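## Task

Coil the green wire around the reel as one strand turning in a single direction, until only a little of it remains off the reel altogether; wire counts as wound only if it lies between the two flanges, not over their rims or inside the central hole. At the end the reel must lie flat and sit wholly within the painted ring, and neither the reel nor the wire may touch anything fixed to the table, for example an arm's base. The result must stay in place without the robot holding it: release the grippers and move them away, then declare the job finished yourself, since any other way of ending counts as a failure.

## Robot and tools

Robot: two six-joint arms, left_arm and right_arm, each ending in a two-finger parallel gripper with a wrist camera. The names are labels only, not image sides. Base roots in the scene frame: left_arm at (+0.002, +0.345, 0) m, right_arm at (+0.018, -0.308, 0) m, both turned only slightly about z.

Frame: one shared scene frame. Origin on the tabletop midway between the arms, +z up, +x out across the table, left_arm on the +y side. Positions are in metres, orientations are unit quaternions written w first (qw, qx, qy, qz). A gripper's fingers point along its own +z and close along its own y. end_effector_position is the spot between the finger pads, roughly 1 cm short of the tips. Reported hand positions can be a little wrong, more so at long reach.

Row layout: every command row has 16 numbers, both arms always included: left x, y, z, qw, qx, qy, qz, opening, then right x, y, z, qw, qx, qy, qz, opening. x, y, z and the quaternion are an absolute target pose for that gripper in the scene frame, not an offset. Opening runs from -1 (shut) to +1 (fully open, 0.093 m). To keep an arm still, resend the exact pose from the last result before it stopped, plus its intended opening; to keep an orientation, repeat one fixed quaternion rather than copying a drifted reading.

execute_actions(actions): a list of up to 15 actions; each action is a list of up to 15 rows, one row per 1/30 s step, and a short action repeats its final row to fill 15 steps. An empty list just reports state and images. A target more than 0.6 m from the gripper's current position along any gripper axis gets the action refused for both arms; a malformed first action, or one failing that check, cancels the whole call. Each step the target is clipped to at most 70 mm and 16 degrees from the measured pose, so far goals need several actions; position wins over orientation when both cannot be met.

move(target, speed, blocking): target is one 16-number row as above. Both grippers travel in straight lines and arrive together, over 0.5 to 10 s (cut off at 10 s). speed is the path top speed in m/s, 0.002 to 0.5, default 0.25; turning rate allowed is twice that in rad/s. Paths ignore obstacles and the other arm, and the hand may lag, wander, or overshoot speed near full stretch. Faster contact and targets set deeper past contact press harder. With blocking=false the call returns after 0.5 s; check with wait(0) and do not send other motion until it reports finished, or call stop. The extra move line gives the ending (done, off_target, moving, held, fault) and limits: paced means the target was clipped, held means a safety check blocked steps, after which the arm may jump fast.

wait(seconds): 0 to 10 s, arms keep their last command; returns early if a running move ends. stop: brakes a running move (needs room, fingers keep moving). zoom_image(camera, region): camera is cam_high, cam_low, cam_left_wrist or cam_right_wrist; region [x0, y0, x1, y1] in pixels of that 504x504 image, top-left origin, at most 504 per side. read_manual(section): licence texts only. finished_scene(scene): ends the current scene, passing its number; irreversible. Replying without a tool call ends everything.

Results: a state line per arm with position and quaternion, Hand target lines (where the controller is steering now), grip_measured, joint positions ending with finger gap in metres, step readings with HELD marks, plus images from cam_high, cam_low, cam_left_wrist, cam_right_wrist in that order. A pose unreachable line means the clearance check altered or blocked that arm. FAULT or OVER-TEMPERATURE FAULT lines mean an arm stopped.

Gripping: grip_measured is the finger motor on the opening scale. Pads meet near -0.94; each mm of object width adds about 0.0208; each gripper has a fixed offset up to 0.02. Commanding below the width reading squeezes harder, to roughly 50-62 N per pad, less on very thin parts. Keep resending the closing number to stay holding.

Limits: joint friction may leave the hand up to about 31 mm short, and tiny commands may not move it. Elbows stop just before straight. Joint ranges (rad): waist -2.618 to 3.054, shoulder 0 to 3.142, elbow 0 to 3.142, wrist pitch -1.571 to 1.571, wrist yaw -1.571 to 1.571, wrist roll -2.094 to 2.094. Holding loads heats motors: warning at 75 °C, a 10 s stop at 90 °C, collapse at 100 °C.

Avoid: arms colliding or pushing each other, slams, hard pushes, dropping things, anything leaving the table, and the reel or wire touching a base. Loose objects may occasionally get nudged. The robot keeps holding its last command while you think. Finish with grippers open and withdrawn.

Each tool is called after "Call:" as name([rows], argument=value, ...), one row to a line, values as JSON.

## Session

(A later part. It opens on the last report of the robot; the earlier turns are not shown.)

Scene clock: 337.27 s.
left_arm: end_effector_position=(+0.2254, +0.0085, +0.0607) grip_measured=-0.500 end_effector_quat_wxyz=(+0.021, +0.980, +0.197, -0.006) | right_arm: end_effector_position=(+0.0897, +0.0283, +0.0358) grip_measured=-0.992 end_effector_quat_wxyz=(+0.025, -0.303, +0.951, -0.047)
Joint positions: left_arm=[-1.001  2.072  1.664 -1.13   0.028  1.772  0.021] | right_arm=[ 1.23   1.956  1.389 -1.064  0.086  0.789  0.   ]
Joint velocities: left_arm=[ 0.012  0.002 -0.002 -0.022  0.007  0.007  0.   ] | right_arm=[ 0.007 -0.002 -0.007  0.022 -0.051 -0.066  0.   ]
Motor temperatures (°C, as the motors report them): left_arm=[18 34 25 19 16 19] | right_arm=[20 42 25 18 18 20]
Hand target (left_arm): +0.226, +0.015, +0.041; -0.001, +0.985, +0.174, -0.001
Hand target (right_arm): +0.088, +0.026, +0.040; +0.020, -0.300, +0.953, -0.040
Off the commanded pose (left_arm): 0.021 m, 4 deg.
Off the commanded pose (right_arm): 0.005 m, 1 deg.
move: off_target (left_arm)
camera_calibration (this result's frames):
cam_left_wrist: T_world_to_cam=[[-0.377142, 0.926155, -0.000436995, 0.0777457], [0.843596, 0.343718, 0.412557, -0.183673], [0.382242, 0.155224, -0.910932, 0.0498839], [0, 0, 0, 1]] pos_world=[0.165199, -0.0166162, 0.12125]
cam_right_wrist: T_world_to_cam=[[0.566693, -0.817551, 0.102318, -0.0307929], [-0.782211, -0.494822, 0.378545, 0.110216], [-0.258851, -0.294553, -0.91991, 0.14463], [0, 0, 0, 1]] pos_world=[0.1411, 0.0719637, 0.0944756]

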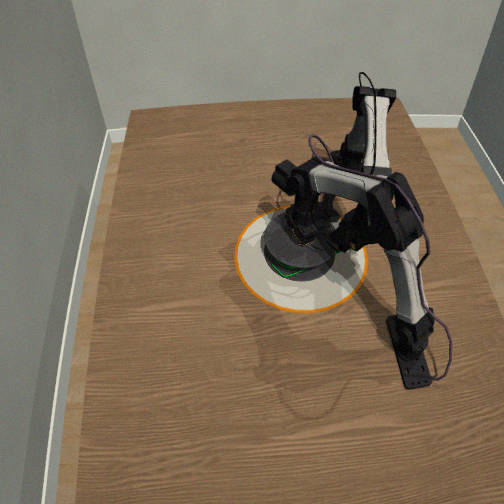

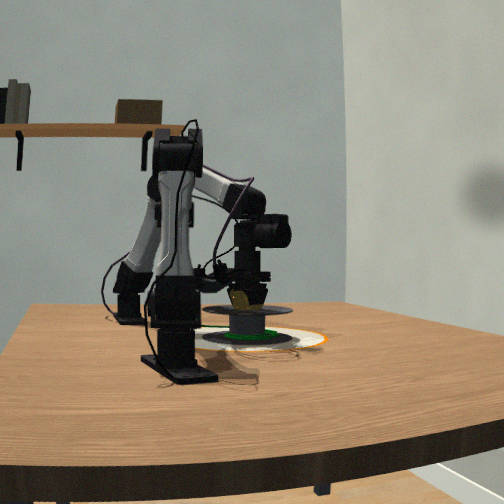

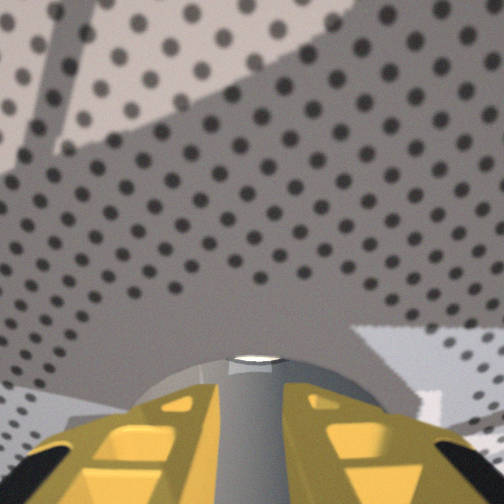

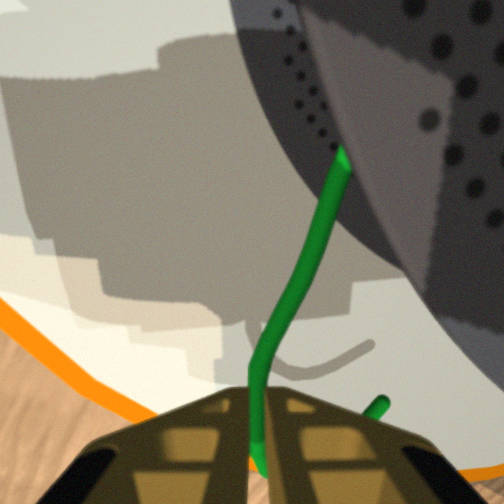

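Call:
move(target=[0.229,0.012,0.048,0,0.985,0.174,0,-1, 0.097,0.026,0.036,0.02,-0.30,0.953,-0.04,-1], speed=0.1)

Call:
move(target=[0.227,0.012,0.048,0,0.5,0.866,0,-1, 0.097,0.026,0.036,0.02,-0.30,0.953,-0.04,-1], speed=0.4)

Call:
move(target=[0.226,0.013,0.04,0,0.5,0.866,0,0.1, 0.097,0.026,0.036,0.02,-0.30,0.953,-0.04,-1], speed=0.1)

Scene clock: 345.70 s.
left_arm: end_effector_position=(+0.2262, +0.0098, +0.0581) grip_measured=-0.999 end_effector_quat_wxyz=(+0.015, +0.984, +0.179, -0.004) | right_arm: end_effector_position=(+0.0966, +0.0268, +0.0358) grip_measured=-0.992 end_effector_quat_wxyz=(+0.024, -0.301, +0.952, -0.047)
Joint positions: left_arm=[-1.001  2.079  1.664 -1.132  0.019  1.809  0.   ] | right_arm=[ 1.211  1.956  1.389 -1.064  0.087  0.774  0.   ]
Joint velocities: left_arm=[-0.022 -0.022 -0.012  0.037  0.007  0.022  0.   ] | right_arm=[-0.007 -0.012  0.032 -0.022  0.007  0.037  0.   ]
Motor temperatures (°C, as the motors report them): left_arm=[18 34 25 19 16 19] | right_arm=[20 43 25 18 18 20]
Hand target (left_arm): +0.229, +0.012, +0.048; +0.000, +0.985, +0.174, -0.000
Hand target (right_arm): +0.097, +0.026, +0.036; +0.020, -0.300, +0.953, -0.040
Off the commanded pose (left_arm): 0.011 m, 2 deg.
Off the commanded pose (right_arm): 0.001 m, 1 deg.
move: off_target (left_arm)
camera_calibration (this result's frames):
cam_left_wrist: T_world_to_cam=[[-0.342886, 0.939334, 0.00902722, 0.0684002], [0.854075, 0.307734, 0.419352, -0.186138], [0.391133, 0.1515, -0.907779, 0.0448172], [0, 0, 0, 1]] pos_world=[0.1649, -0.0137595, 0.118124]
cam_right_wrist: T_world_to_cam=[[0.562934, -0.820008, 0.103408, -0.0355223], [-0.784469, -0.490715, 0.37922, 0.114897], [-0.260219, -0.294596, -0.91951, 0.14609], [0, 0, 0, 1]] pos_world=[0.148145, 0.0702906, 0.094433]

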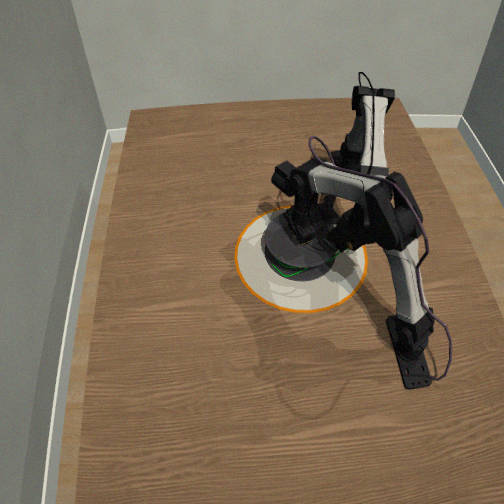

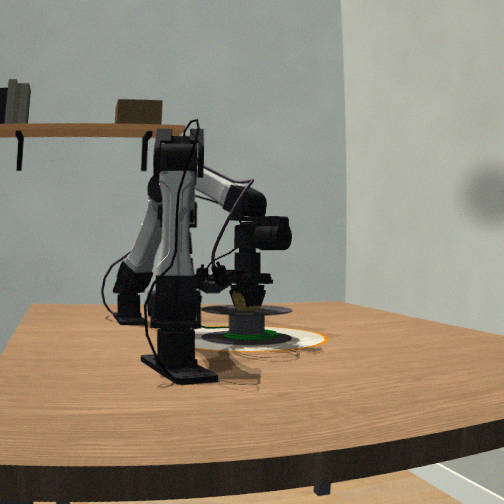

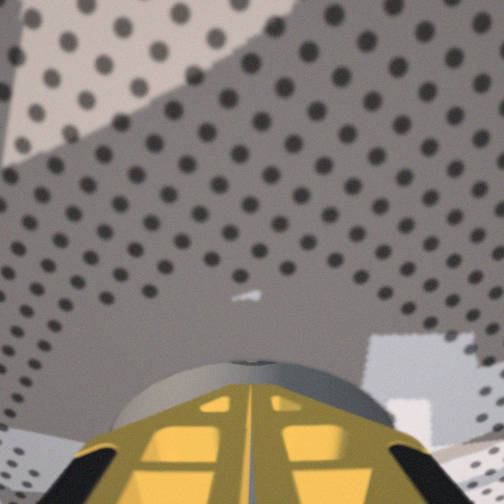

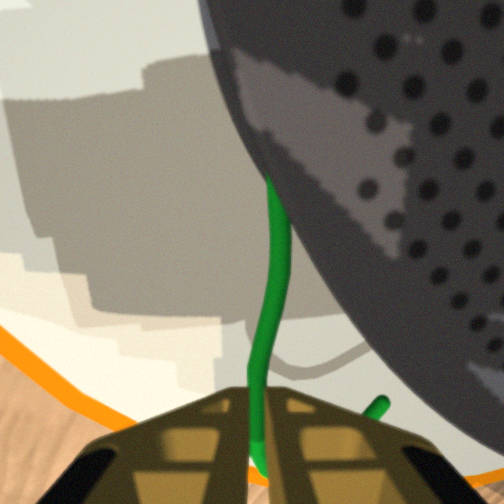

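Scene clock: 348.53 s.
left_arm: end_effector_position=(+0.2272, +0.0099, +0.0581) grip_measured=-0.999 end_effector_quat_wxyz=(+0.009, +0.503, +0.864, -0.012) | right_arm: end_effector_position=(+0.0966, +0.0268, +0.0358) grip_measured=-0.992 end_effector_quat_wxyz=(+0.024, -0.302, +0.952, -0.047)
Joint positions: left_arm=[-1.001  2.079  1.664 -1.13   0.014  0.082  0.   ] | right_arm=[ 1.211  1.956  1.389 -1.064  0.087  0.773  0.   ]
Joint velocities: left_arm=[ 0.007  0.012  0.007 -0.037 -0.007 -0.022  0.   ] | right_arm=[-0.007  0.007 -0.022 -0.051 -0.007 -0.022  0.   ]
Motor temperatures (°C, as the motors report them): left_arm=[18 34 25 19 16 19] | right_arm=[20 43 25 18 18 20]
Hand target (left_arm): +0.227, +0.012, +0.048; +0.000, +0.500, +0.866, +0.000
Hand target (right_arm): +0.097, +0.026, +0.036; +0.020, -0.300, +0.953, -0.040
Off the commanded pose (left_arm): 0.010 m, 2 deg.
Off the commanded pose (right_arm): 0.001 m, 1 deg.
move: done
camera_calibration (this result's frames):
cam_left_wrist: T_world_to_cam=[[-0.87398, -0.483475, 0.0490984, 0.201095], [-0.424996, 0.809419, 0.40524, 0.0994676], [-0.235665, 0.333305, -0.912891, 0.18533], [0, 0, 0, 1]] pos_world=[0.261702, -0.045058, 0.119005]
cam_right_wrist: T_world_to_cam=[[0.563875, -0.819358, 0.103429, -0.0356314], [-0.783877, -0.491575, 0.37933, 0.114859], [-0.259963, -0.29497, -0.919463, 0.146073], [0, 0, 0, 1]] pos_world=[0.148101, 0.0703543, 0.0944248]

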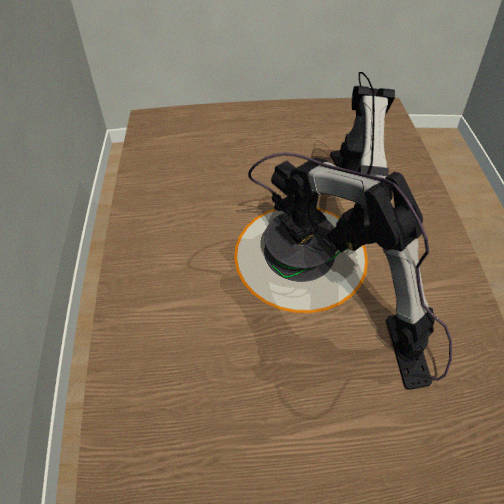

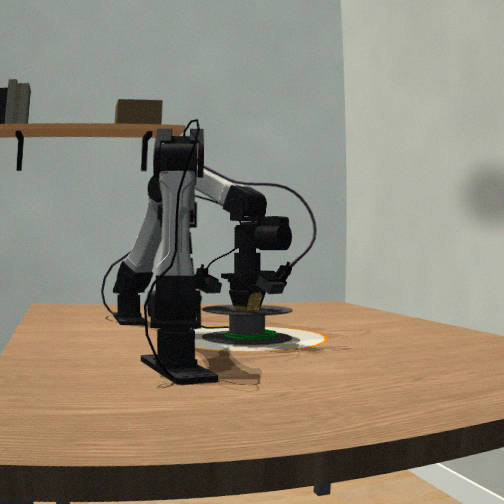

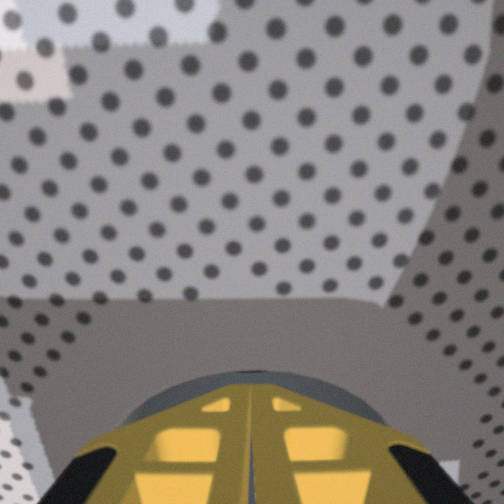

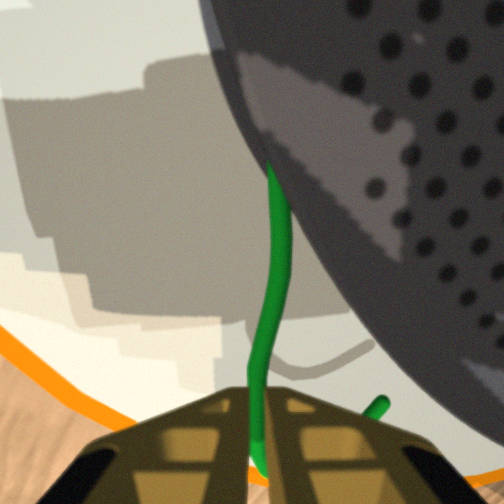

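Scene clock: 349.23 s.
left_arm: end_effector_position=(+0.2272, +0.0096, +0.0616) grip_measured=-0.477 end_effector_quat_wxyz=(+0.012, +0.504, +0.864, -0.014) | right_arm: end_effector_position=(+0.0966, +0.0268, +0.0358) grip_measured=-0.992 end_effector_quat_wxyz=(+0.024, -0.302, +0.952, -0.047)
Joint positions: left_arm=[-1.001  2.07   1.664 -1.131  0.015  0.083  0.022] | right_arm=[ 1.211  1.956  1.389 -1.064  0.087  0.773  0.   ]
Joint velocities: left_arm=[ 0.037 -0.022  0.007  0.051 -0.007  0.007 -0.   ] | right_arm=[-0.007 -0.017  0.002  0.007 -0.037 -0.022  0.   ]
Motor temperatures (°C, as the motors report them): left_arm=[18 34 25 19 16 19] | right_arm=[20 43 25 18 18 20]
Hand target (left_arm): +0.226, +0.014, +0.041; -0.000, +0.500, +0.866, +0.000
Hand target (right_arm): +0.097, +0.026, +0.036; +0.020, -0.300, +0.953, -0.040
Off the commanded pose (left_arm): 0.022 m, 2 deg.
Off the commanded pose (right_arm): 0.001 m, 1 deg.
move: off_target (left_arm)
camera_calibration (this result's frames):
cam_left_wrist: T_world_to_cam=[[-0.874551, -0.482442, 0.0490901, 0.200935], [-0.425925, 0.812584, 0.397864, 0.0988906], [-0.231836, 0.327043, -0.91613, 0.188005], [0, 0, 0, 1]] pos_world=[0.261434, -0.044903, 0.123028]
cam_right_wrist: T_world_to_cam=[[0.563875, -0.819358, 0.103429, -0.0356314], [-0.783877, -0.491575, 0.37933, 0.114859], [-0.259963, -0.29497, -0.919463, 0.146073], [0, 0, 0, 1]] pos_world=[0.148101, 0.0703543, 0.0944248]

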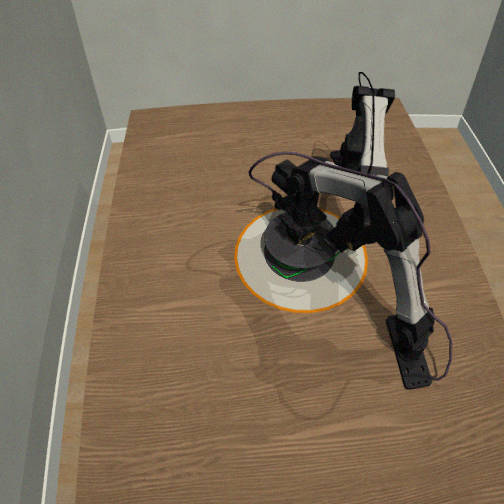

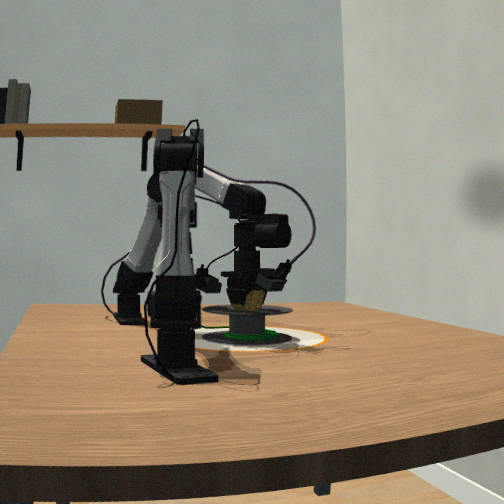

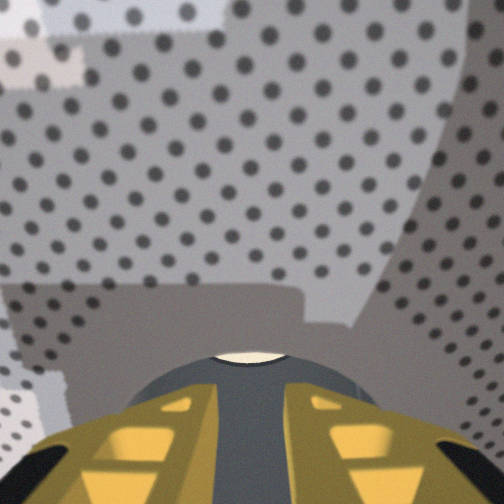

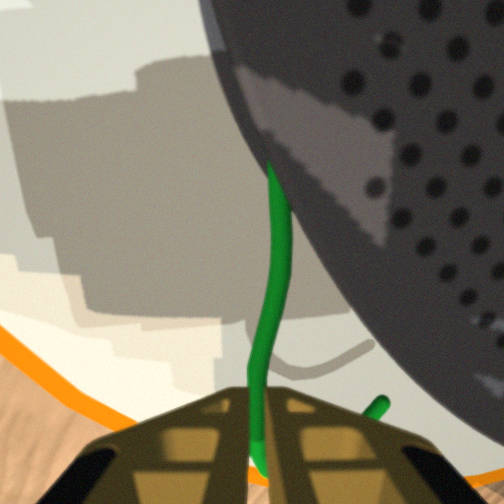

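Call:
move(target=[0.226,0.014,0.04,0,0.574,0.819,0,0.1, 0.105,0.015,0.03,0.171,-0.470,0.814,-0.296,-1], speed=0.1)

Scene clock: 355.37 s.
left_arm: end_effector_position=(+0.2275, +0.0094, +0.0619) grip_measured=-0.477 end_effector_quat_wxyz=(+0.014, +0.561, +0.827, -0.013) | right_arm: end_effector_position=(+0.1075, +0.0122, +0.0315) grip_measured=-0.992 end_effector_quat_wxyz=(+0.167, -0.460, +0.822, -0.292)
Joint positions: left_arm=[-1.001  2.069  1.664 -1.13   0.014  0.219  0.022] | right_arm=[ 1.404  2.184  1.539 -1.327  0.572  0.676  0.   ]
Joint velocities: left_arm=[-0.007 -0.007  0.007 -0.007  0.007  0.022 -0.001] | right_arm=[-0.007  0.012 -0.022  0.022 -0.037 -0.007  0.   ]
Motor temperatures (°C, as the motors report them): left_arm=[18 34 25 19 16 19] | right_arm=[20 43 25 18 18 20]
Hand target (left_arm): +0.226, +0.015, +0.041; -0.001, +0.574, +0.819, +0.000
Hand target (right_arm): +0.106, +0.015, +0.031; +0.171, -0.468, +0.814, -0.300
Off the commanded pose (left_arm): 0.022 m, 3 deg.
Off the commanded pose (right_arm): 0.004 m, 2 deg.
move: off_target (left_arm)
camera_calibration (this result's frames):
cam_left_wrist: T_world_to_cam=[[-0.93222, -0.359336, 0.0429334, 0.213421], [-0.314469, 0.86305, 0.395289, 0.0733704], [-0.179095, 0.354995, -0.917553, 0.176233], [0, 0, 0, 1]] pos_world=[0.25359, -0.0491944, 0.123538]
cam_right_wrist: T_world_to_cam=[[0.654031, -0.415561, 0.632101, -0.084551], [-0.699664, -0.649992, 0.296615, 0.113381], [0.287599, -0.636254, -0.715868, 0.0795203], [0, 0, 0, 1]] pos_world=[0.111758, 0.0891561, 0.0767402]

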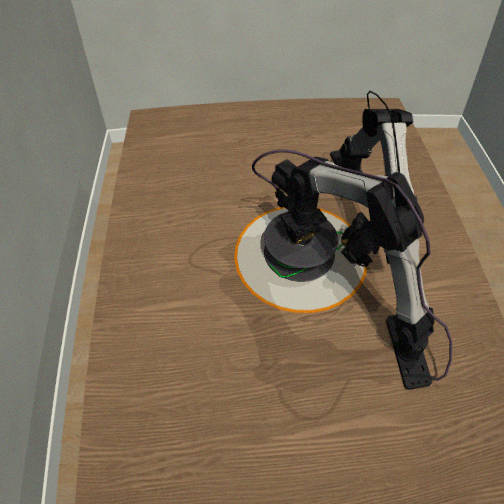

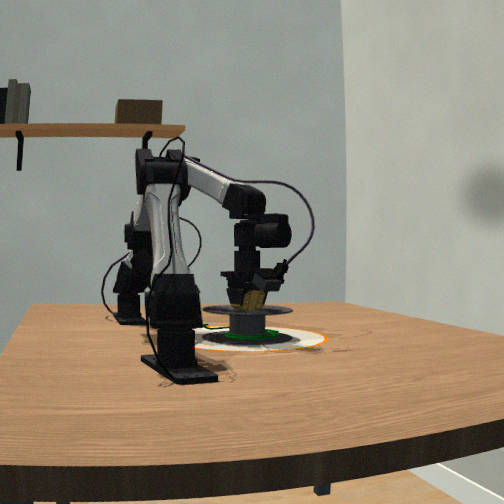

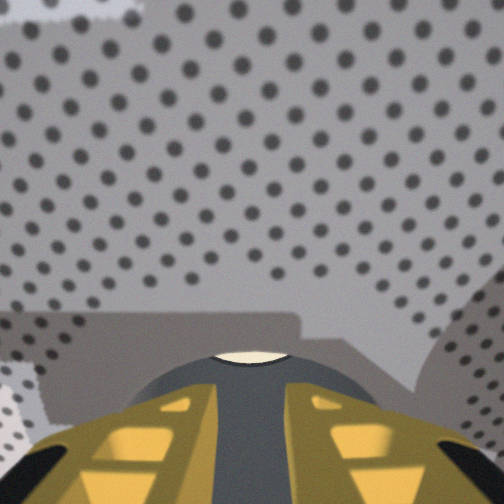

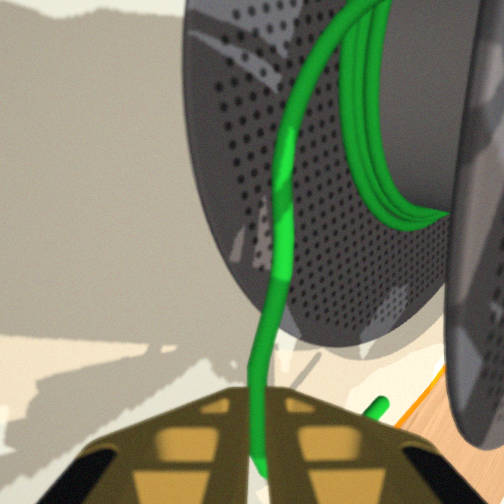

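Call:
move(target=[0.226,0.014,0.04,0,0.695,0.719,0,0.1, 0.132,0.002,0.022,0.304,-0.527,0.687,-0.397,-1], speed=0.08)

Scene clock: 358.83 s.
left_arm: end_effector_position=(+0.2297, +0.0063, +0.0621) grip_measured=-0.459 end_effector_quat_wxyz=(+0.024, +0.680, +0.733, -0.013) | right_arm: end_effector_position=(+0.1317, +0.0111, +0.0305) grip_measured=-0.992 end_effector_quat_wxyz=(+0.310, -0.517, +0.701, -0.380)
Joint positions: left_arm=[-1.001  2.069  1.664 -1.114  0.014  0.523  0.023] | right_arm=[ 1.471  2.223  1.395 -1.227  0.944  0.624  0.   ]
Joint velocities: left_arm=[ 0.002 -0.012  0.012 -0.007 -0.007  0.007 -0.001] | right_arm=[-0.002 -0.007 -0.002 -0.022 -0.022 -0.022  0.   ]
Motor temperatures (°C, as the motors report them): left_arm=[18 34 25 19 16 19] | right_arm=[20 43 25 18 18 20]
Hand target (left_arm): +0.226, +0.015, +0.041; -0.001, +0.695, +0.719, -0.000
Hand target (right_arm): +0.133, +0.002, +0.023; +0.304, -0.526, +0.687, -0.400
Off the commanded pose (left_arm): 0.024 m, 4 deg.
Off the commanded pose (right_arm): 0.012 m, 3 deg.
move: off_target (left_arm, right_arm)
camera_calibration (this result's frames):
cam_left_wrist: T_world_to_cam=[[-0.997684, -0.0640915, 0.0227951, 0.228759], [-0.0504797, 0.922177, 0.383459, 0.0163804], [-0.0455977, 0.381421, -0.923276, 0.147398], [0, 0, 0, 1]] pos_world=[0.235777, -0.0566648, 0.124594]
cam_right_wrist: T_world_to_cam=[[0.488223, -0.186135, 0.852639, -0.0876955], [-0.584435, -0.795302, 0.16103, 0.120441], [0.648131, -0.576931, -0.497068, 0.016405], [0, 0, 0, 1]] pos_world=[0.102572, 0.088928, 0.0635324]

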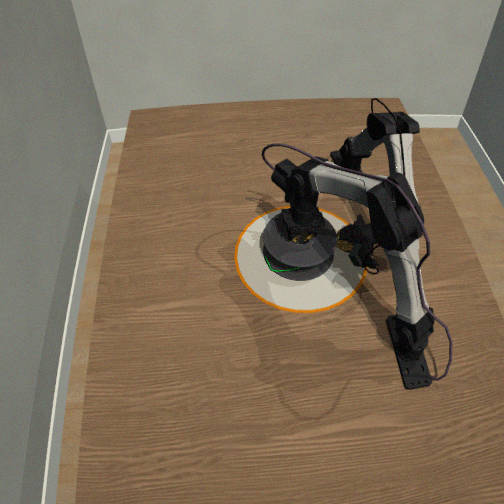

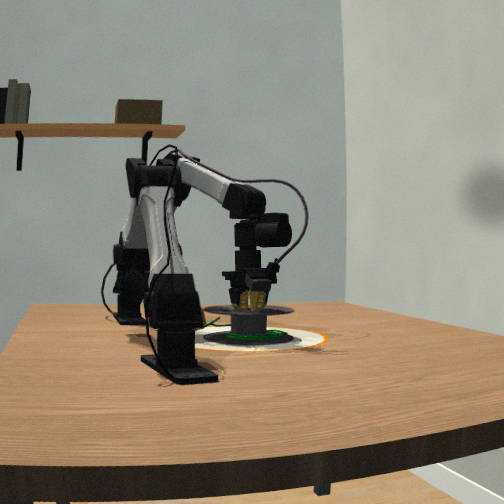

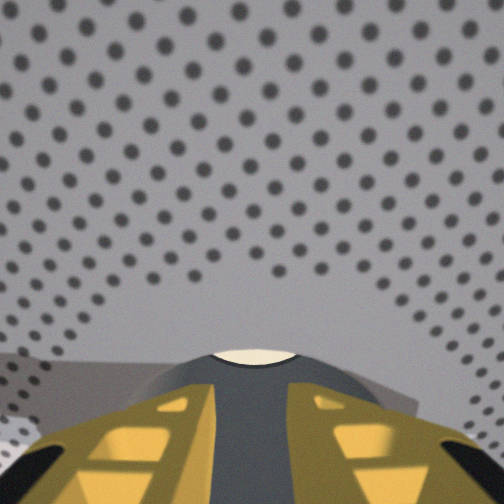

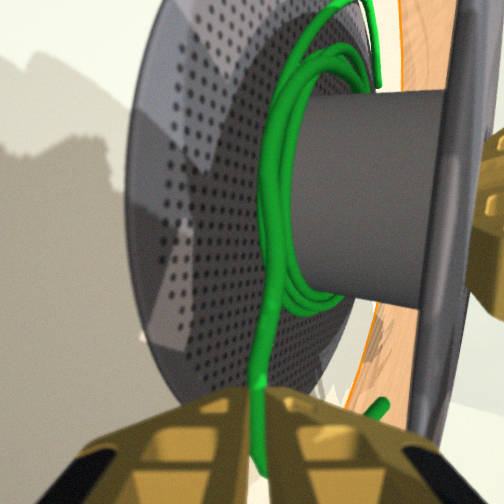

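Call:
move(target=[0.226,0.014,0.04,0,0.695,0.719,0,0.1, 0.136,0.0,0.010,0.304,-0.527,0.687,-0.397,-1], speed=0.05)

Scene clock: 360.90 s.
left_arm: end_effector_position=(+0.2298, +0.0062, +0.0621) grip_measured=-0.459 end_effector_quat_wxyz=(+0.024, +0.682, +0.730, -0.013) | right_arm: end_effector_position=(+0.1323, +0.0051, +0.0180) grip_measured=-0.992 end_effector_quat_wxyz=(+0.306, -0.524, +0.695, -0.385)
Joint positions: left_arm=[-1.001  2.069  1.664 -1.114  0.014  0.529  0.023] | right_arm=[ 1.471  2.236  1.354 -1.178  0.946  0.607  0.   ]
Joint velocities: left_arm=[ 0.007  0.007 -0.012  0.007 -0.007  0.007 -0.   ] | right_arm=[-0.002  0.012 -0.017 -0.022  0.066 -0.066  0.   ]
Motor temperatures (°C, as the motors report them): left_arm=[18 34 25 19 16 19] | right_arm=[20 43 25 18 18 20]
Hand target (left_arm): +0.226, +0.015, +0.041; -0.001, +0.695, +0.719, -0.000
Hand target (right_arm): +0.136, -0.000, +0.011; +0.304, -0.527, +0.687, -0.397
Off the commanded pose (left_arm): 0.024 m, 4 deg.
Off the commanded pose (right_arm): 0.010 m, 2 deg.
move: off_target (left_arm)
camera_calibration (this result's frames):
cam_left_wrist: T_world_to_cam=[[-0.998112, -0.0572451, 0.0222425, 0.228896], [-0.0443721, 0.922576, 0.383256, 0.0150584], [-0.04246, 0.381546, -0.923374, 0.146719], [0, 0, 0, 1]] pos_world=[0.235362, -0.0567692, 0.124614]
cam_right_wrist: T_world_to_cam=[[0.491271, -0.164432, 0.855345, -0.0790166], [-0.576383, -0.797622, 0.177713, 0.116718], [0.65302, -0.580312, -0.486624, 0.00551934], [0, 0, 0, 1]] pos_world=[0.102489, 0.083307, 0.04953]

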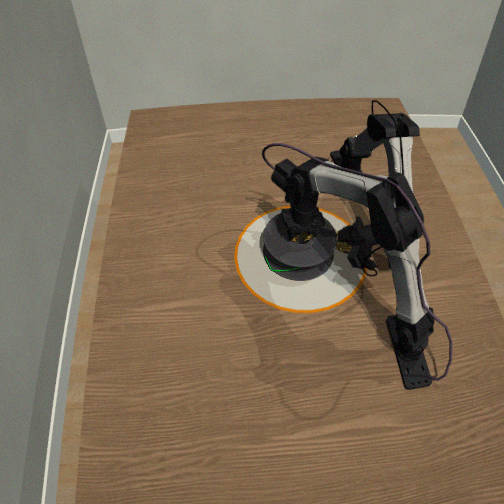

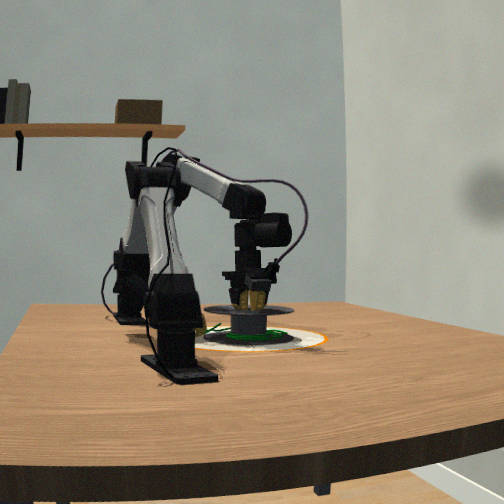

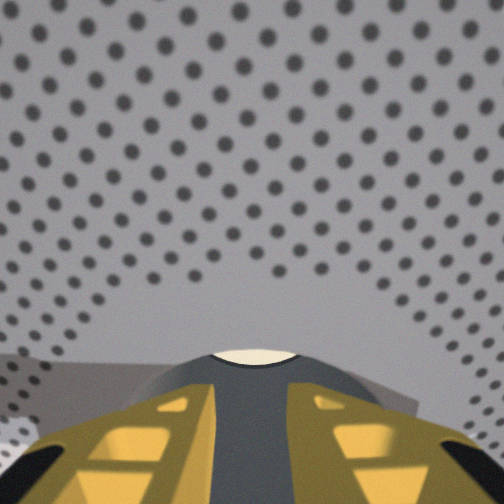

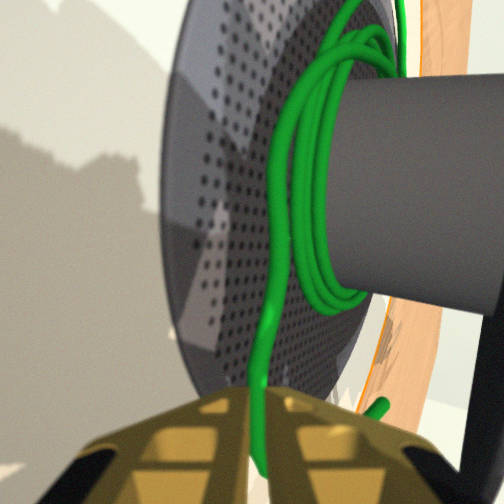

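Call:
move(target=[0.226,0.014,0.04,0,0.737,0.676,0,0.1, 0.155,-0.003,0.009,0.321,-0.557,0.663,-0.383,-1], speed=0.05)

Scene clock: 363.10 s.
left_arm: end_effector_position=(+0.2298, +0.0062, +0.0627) grip_measured=-0.443 end_effector_quat_wxyz=(+0.026, +0.727, +0.686, -0.011) | right_arm: end_effector_position=(+0.1483, +0.0031, +0.0133) grip_measured=-0.992 end_effector_quat_wxyz=(+0.323, -0.563, +0.658, -0.382)
Joint positions: left_arm=[-1.001  2.067  1.664 -1.114  0.014  0.654  0.024] | right_arm=[ 1.439  2.166  1.215 -0.956  1.012  0.385  0.   ]
Joint velocities: left_arm=[-0.007 -0.012 -0.017 -0.007 -0.022 -0.007  0.   ] | right_arm=[-0.007  0.002  0.007  0.007 -0.007 -0.095  0.   ]
Motor temperatures (°C, as the motors report them): left_arm=[18 34 25 19 16 19] | right_arm=[20 43 25 18 18 20]
Hand target (left_arm): +0.226, +0.015, +0.041; -0.000, +0.737, +0.676, -0.000
Hand target (right_arm): +0.154, -0.003, +0.009; +0.320, -0.558, +0.663, -0.383
Off the commanded pose (left_arm): 0.024 m, 4 deg.
Off the commanded pose (right_arm): 0.010 m, 1 deg.
move: off_target (left_arm)
camera_calibration (this result's frames):
cam_left_wrist: T_world_to_cam=[[-0.997629, 0.0671842, 0.0149262, 0.228501], [0.0677542, 0.920708, 0.384326, -0.0109303], [0.012078, 0.384426, -0.923077, 0.134722], [0, 0, 0, 1]] pos_world=[0.227073, -0.0570785, 0.125149]
cam_right_wrist: T_world_to_cam=[[0.494164, -0.0848766, 0.865216, -0.0839476], [-0.489681, -0.849507, 0.196343, 0.112218], [0.718342, -0.520705, -0.461358, -0.0186096], [0, 0, 0, 1]] pos_world=[0.109803, 0.0785146, 0.0420138]

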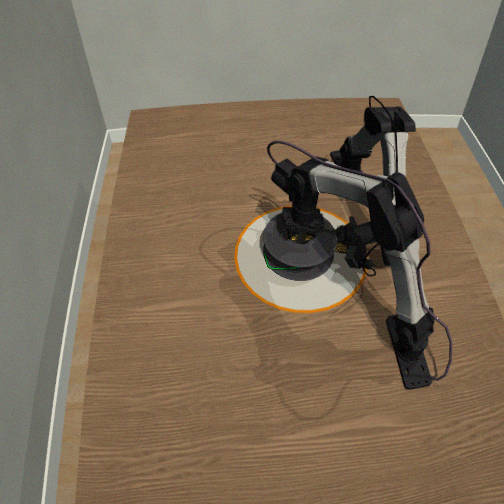

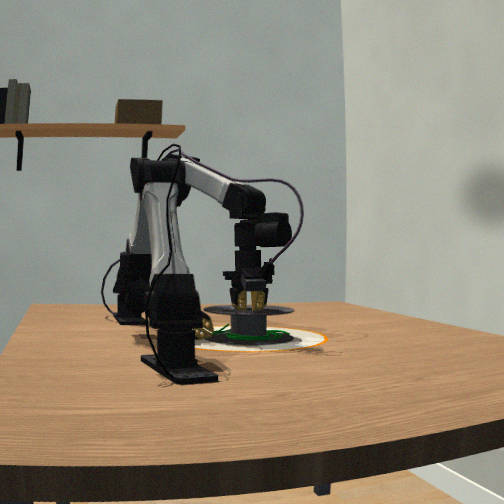

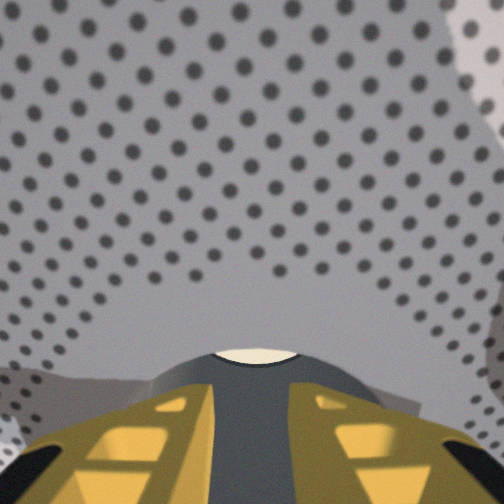

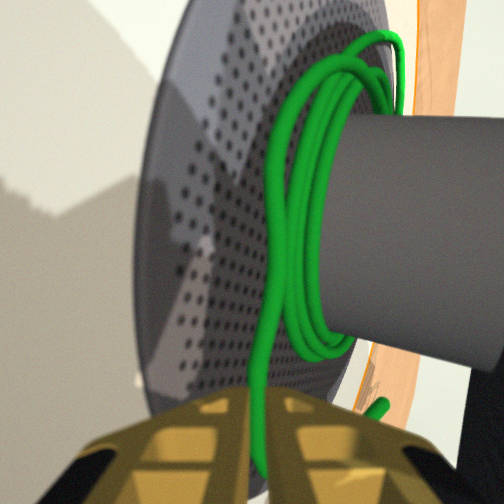

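Call:
move(target=[0.226,0.014,0.04,0,0.819,0.574,0,0.1, 0.155,-0.003,0.009,0.321,-0.557,0.663,-0.383,-1], speed=0.1)

Scene clock: 365.63 s.
left_arm: end_effector_position=(+0.2298, +0.0062, +0.0627) grip_measured=-0.434 end_effector_quat_wxyz=(+0.027, +0.809, +0.587, -0.008) | right_arm: end_effector_position=(+0.1483, +0.0032, +0.0132) grip_measured=-0.992 end_effector_quat_wxyz=(+0.322, -0.565, +0.657, -0.382)
Joint positions: left_arm=[-1.001  2.067  1.664 -1.114  0.014  0.914  0.024] | right_arm=[ 1.439  2.166  1.215 -0.954  1.012  0.379  0.   ]
Joint velocities: left_arm=[-0.027  0.007  0.012 -0.081 -0.022 -0.051 -0.   ] | right_arm=[ 0.002 -0.017 -0.017 -0.007  0.037 -0.022  0.   ]
Motor temperatures (°C, as the motors report them): left_arm=[18 34 25 19 16 19] | right_arm=[20 43 24 18 18 20]
Hand target (left_arm): +0.226, +0.015, +0.041; -0.000, +0.819, +0.574, -0.000
Hand target (right_arm): +0.155, -0.003, +0.009; +0.321, -0.557, +0.663, -0.383
Off the commanded pose (left_arm): 0.024 m, 4 deg.
Off the commanded pose (right_arm): 0.010 m, 1 deg.
move: off_target (left_arm)
camera_calibration (this result's frames):
cam_left_wrist: T_world_to_cam=[[-0.947148, 0.320786, 0.00255576, 0.216108], [0.296158, 0.871313, 0.391285, -0.0635507], [0.123292, 0.371362, -0.920266, 0.109068], [0, 0, 0, 1]] pos_world=[0.21006, -0.0544555, 0.124686]
cam_right_wrist: T_world_to_cam=[[0.495129, -0.0802187, 0.865108, -0.083976], [-0.48708, -0.850163, 0.199938, 0.111908], [0.719444, -0.520372, -0.460013, -0.0187913], [0, 0, 0, 1]] pos_world=[0.109606, 0.0786248, 0.0416294]

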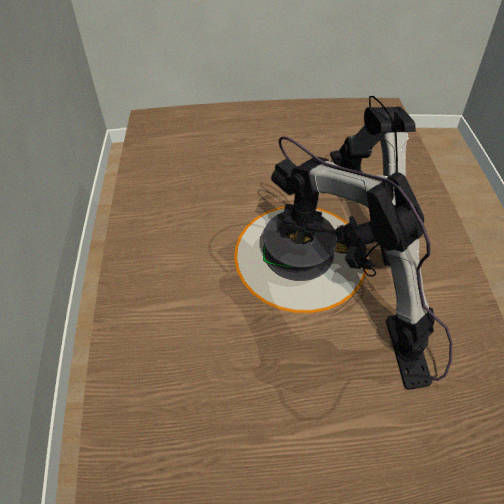

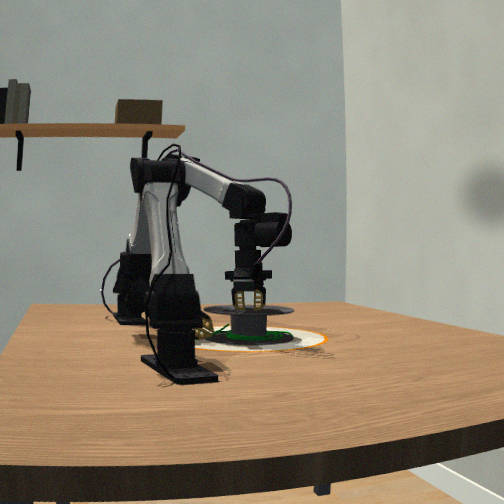

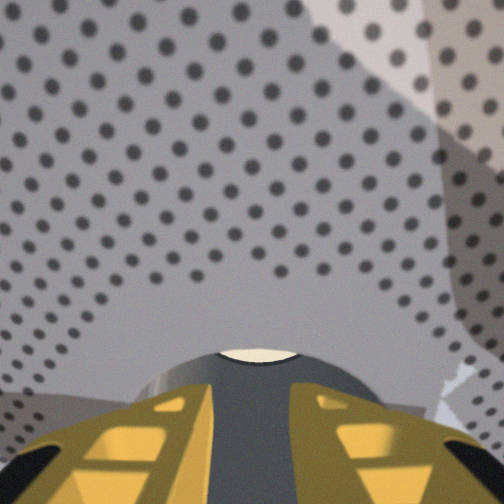

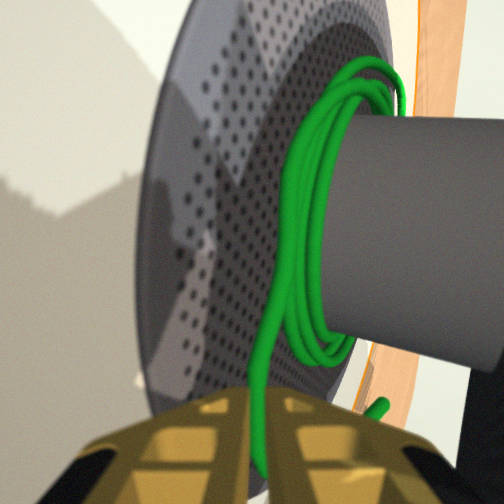

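Call:
move(target=[0.226,0.014,0.04,0,0.819,0.574,0,0.1, 0.155,-0.003,0.009,0.321,-0.557,0.663,-0.383,-0.72], speed=0.05)

Scene clock: 366.97 s.
left_arm: end_effector_position=(+0.2305, +0.0059, +0.0647) grip_measured=-0.352 end_effector_quat_wxyz=(+0.030, +0.811, +0.585, -0.007) | right_arm: end_effector_position=(+0.1493, +0.0034, +0.0157) grip_measured=-0.729 end_effector_quat_wxyz=(+0.325, -0.567, +0.651, -0.387)
Joint positions: left_arm=[-1.     2.063  1.666 -1.114  0.012  0.918  0.028] | right_arm=[ 1.439  2.164  1.215 -0.959  1.025  0.372  0.01 ]
Joint velocities: left_arm=[-0.002 -0.007 -0.012 -0.007 -0.007  0.066  0.001] | right_arm=[-0.002 -0.007 -0.012 -0.051  0.007  0.037 -0.002]
Motor temperatures (°C, as the motors report them): left_arm=[18 34 25 19 16 19] | right_arm=[20 43 24 18 18 20]
Hand target (left_arm): +0.226, +0.015, +0.041; -0.000, +0.819, +0.574, -0.000
Hand target (right_arm): +0.155, -0.003, +0.009; +0.320, -0.557, +0.663, -0.384
Off the commanded pose (left_arm): 0.026 m, 4 deg.
Off the commanded pose (right_arm): 0.011 m, 2 deg.
move: off_target (left_arm, right_arm)
camera_calibration (this result's frames):
cam_left_wrist: T_world_to_cam=[[-0.945823, 0.324667, -0.00313834, 0.216903], [0.297886, 0.871568, 0.389401, -0.0645703], [0.129161, 0.367369, -0.921063, 0.109679], [0, 0, 0, 1]] pos_world=[0.21022, -0.0544363, 0.126846]
cam_right_wrist: T_world_to_cam=[[0.485875, -0.0685719, 0.871334, -0.0854467], [-0.482338, -0.852405, 0.20188, 0.111282], [0.728887, -0.518366, -0.447237, -0.0198918], [0, 0, 0, 1]] pos_world=[0.109691, 0.0786873, 0.0430906]

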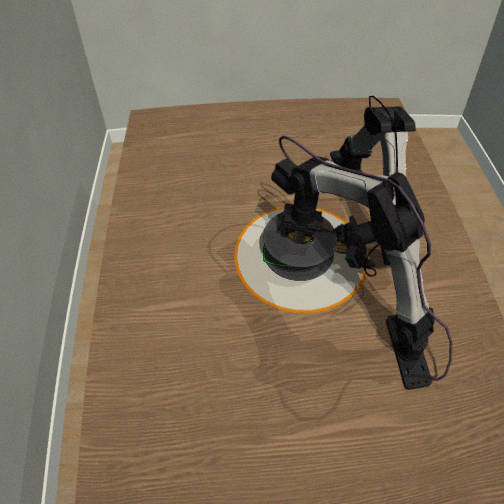

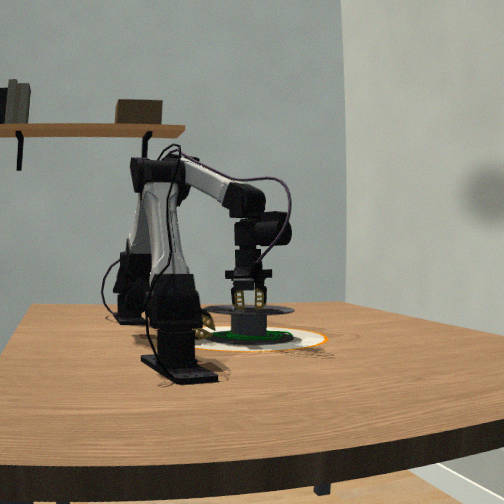

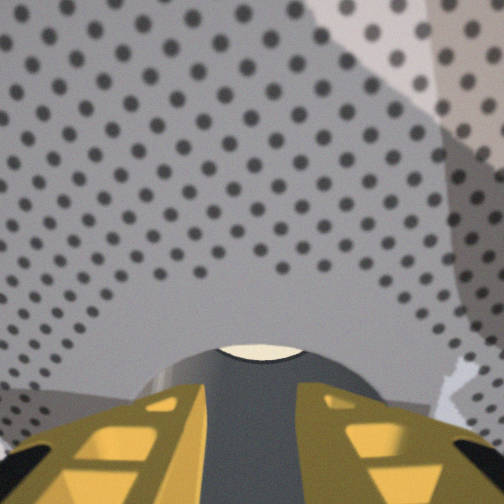

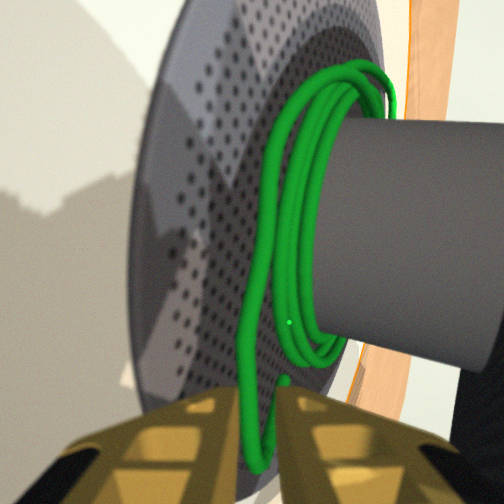

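Call:
move(target=[0.226,0.014,0.04,0,0.819,0.574,0,0.1, 0.128,0.002,0.024,0.321,-0.557,0.663,-0.383,-0.72], speed=0.04)

Scene clock: 368.53 s.
left_arm: end_effector_position=(+0.2225, +0.0013, +0.0648) grip_measured=-0.352 end_effector_quat_wxyz=(+0.028, +0.810, +0.585, -0.022) | right_arm: end_effector_position=(+0.1386, -0.0028, +0.0172) grip_measured=-0.727 end_effector_quat_wxyz=(+0.315, -0.555, +0.666, -0.386)
Joint positions: left_arm=[-1.011  2.063  1.666 -1.116  0.041  0.907  0.028] | right_arm=[ 1.465  2.174  1.239 -1.052  0.989  0.475  0.01 ]
Joint velocities: left_arm=[-0.012  0.007 -0.002  0.081  0.022 -0.007  0.001] | right_arm=[ 0.007  0.017  0.017 -0.11  -0.007  0.051  0.   ]
Motor temperatures (°C, as the motors report them): left_arm=[18 34 25 19 16 19] | right_arm=[20 43 24 18 18 20]
Hand target (left_arm): +0.225, +0.015, +0.041; -0.001, +0.819, +0.574, -0.001
Hand target (right_arm): +0.128, +0.002, +0.024; +0.322, -0.557, +0.663, -0.383
Off the commanded pose (left_arm): 0.028 m, 4 deg.
Off the commanded pose (right_arm): 0.013 m, 1 deg.
move: off_target (left_arm, right_arm)
camera_calibration (this result's frames):
cam_left_wrist: T_world_to_cam=[[-0.945329, 0.325669, 0.0170844, 0.209348], [0.308669, 0.876615, 0.369146, -0.0593084], [0.105243, 0.354238, -0.929214, 0.118353], [0, 0, 0, 1]] pos_world=[0.203754, -0.0581127, 0.128292]
cam_right_wrist: T_world_to_cam=[[0.494777, -0.0948638, 0.863827, -0.0831223], [-0.512061, -0.834955, 0.201602, 0.104702], [0.702132, -0.54208, -0.461693, -0.0107199], [0, 0, 0, 1]] pos_world=[0.102268, 0.0737254, 0.0457457]

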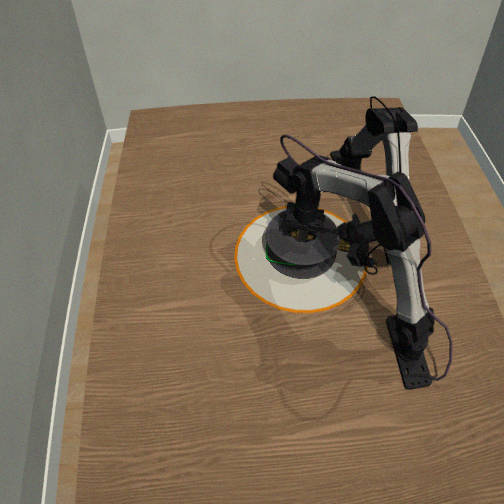

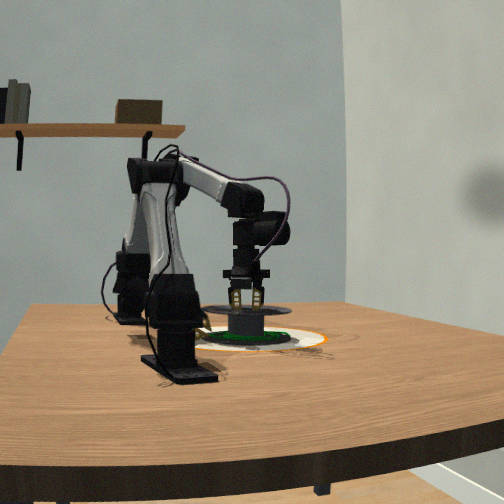

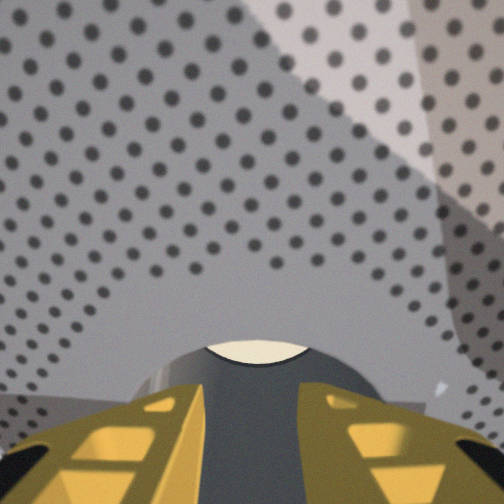

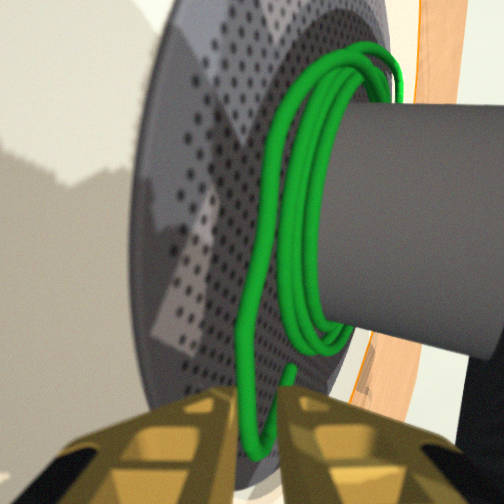

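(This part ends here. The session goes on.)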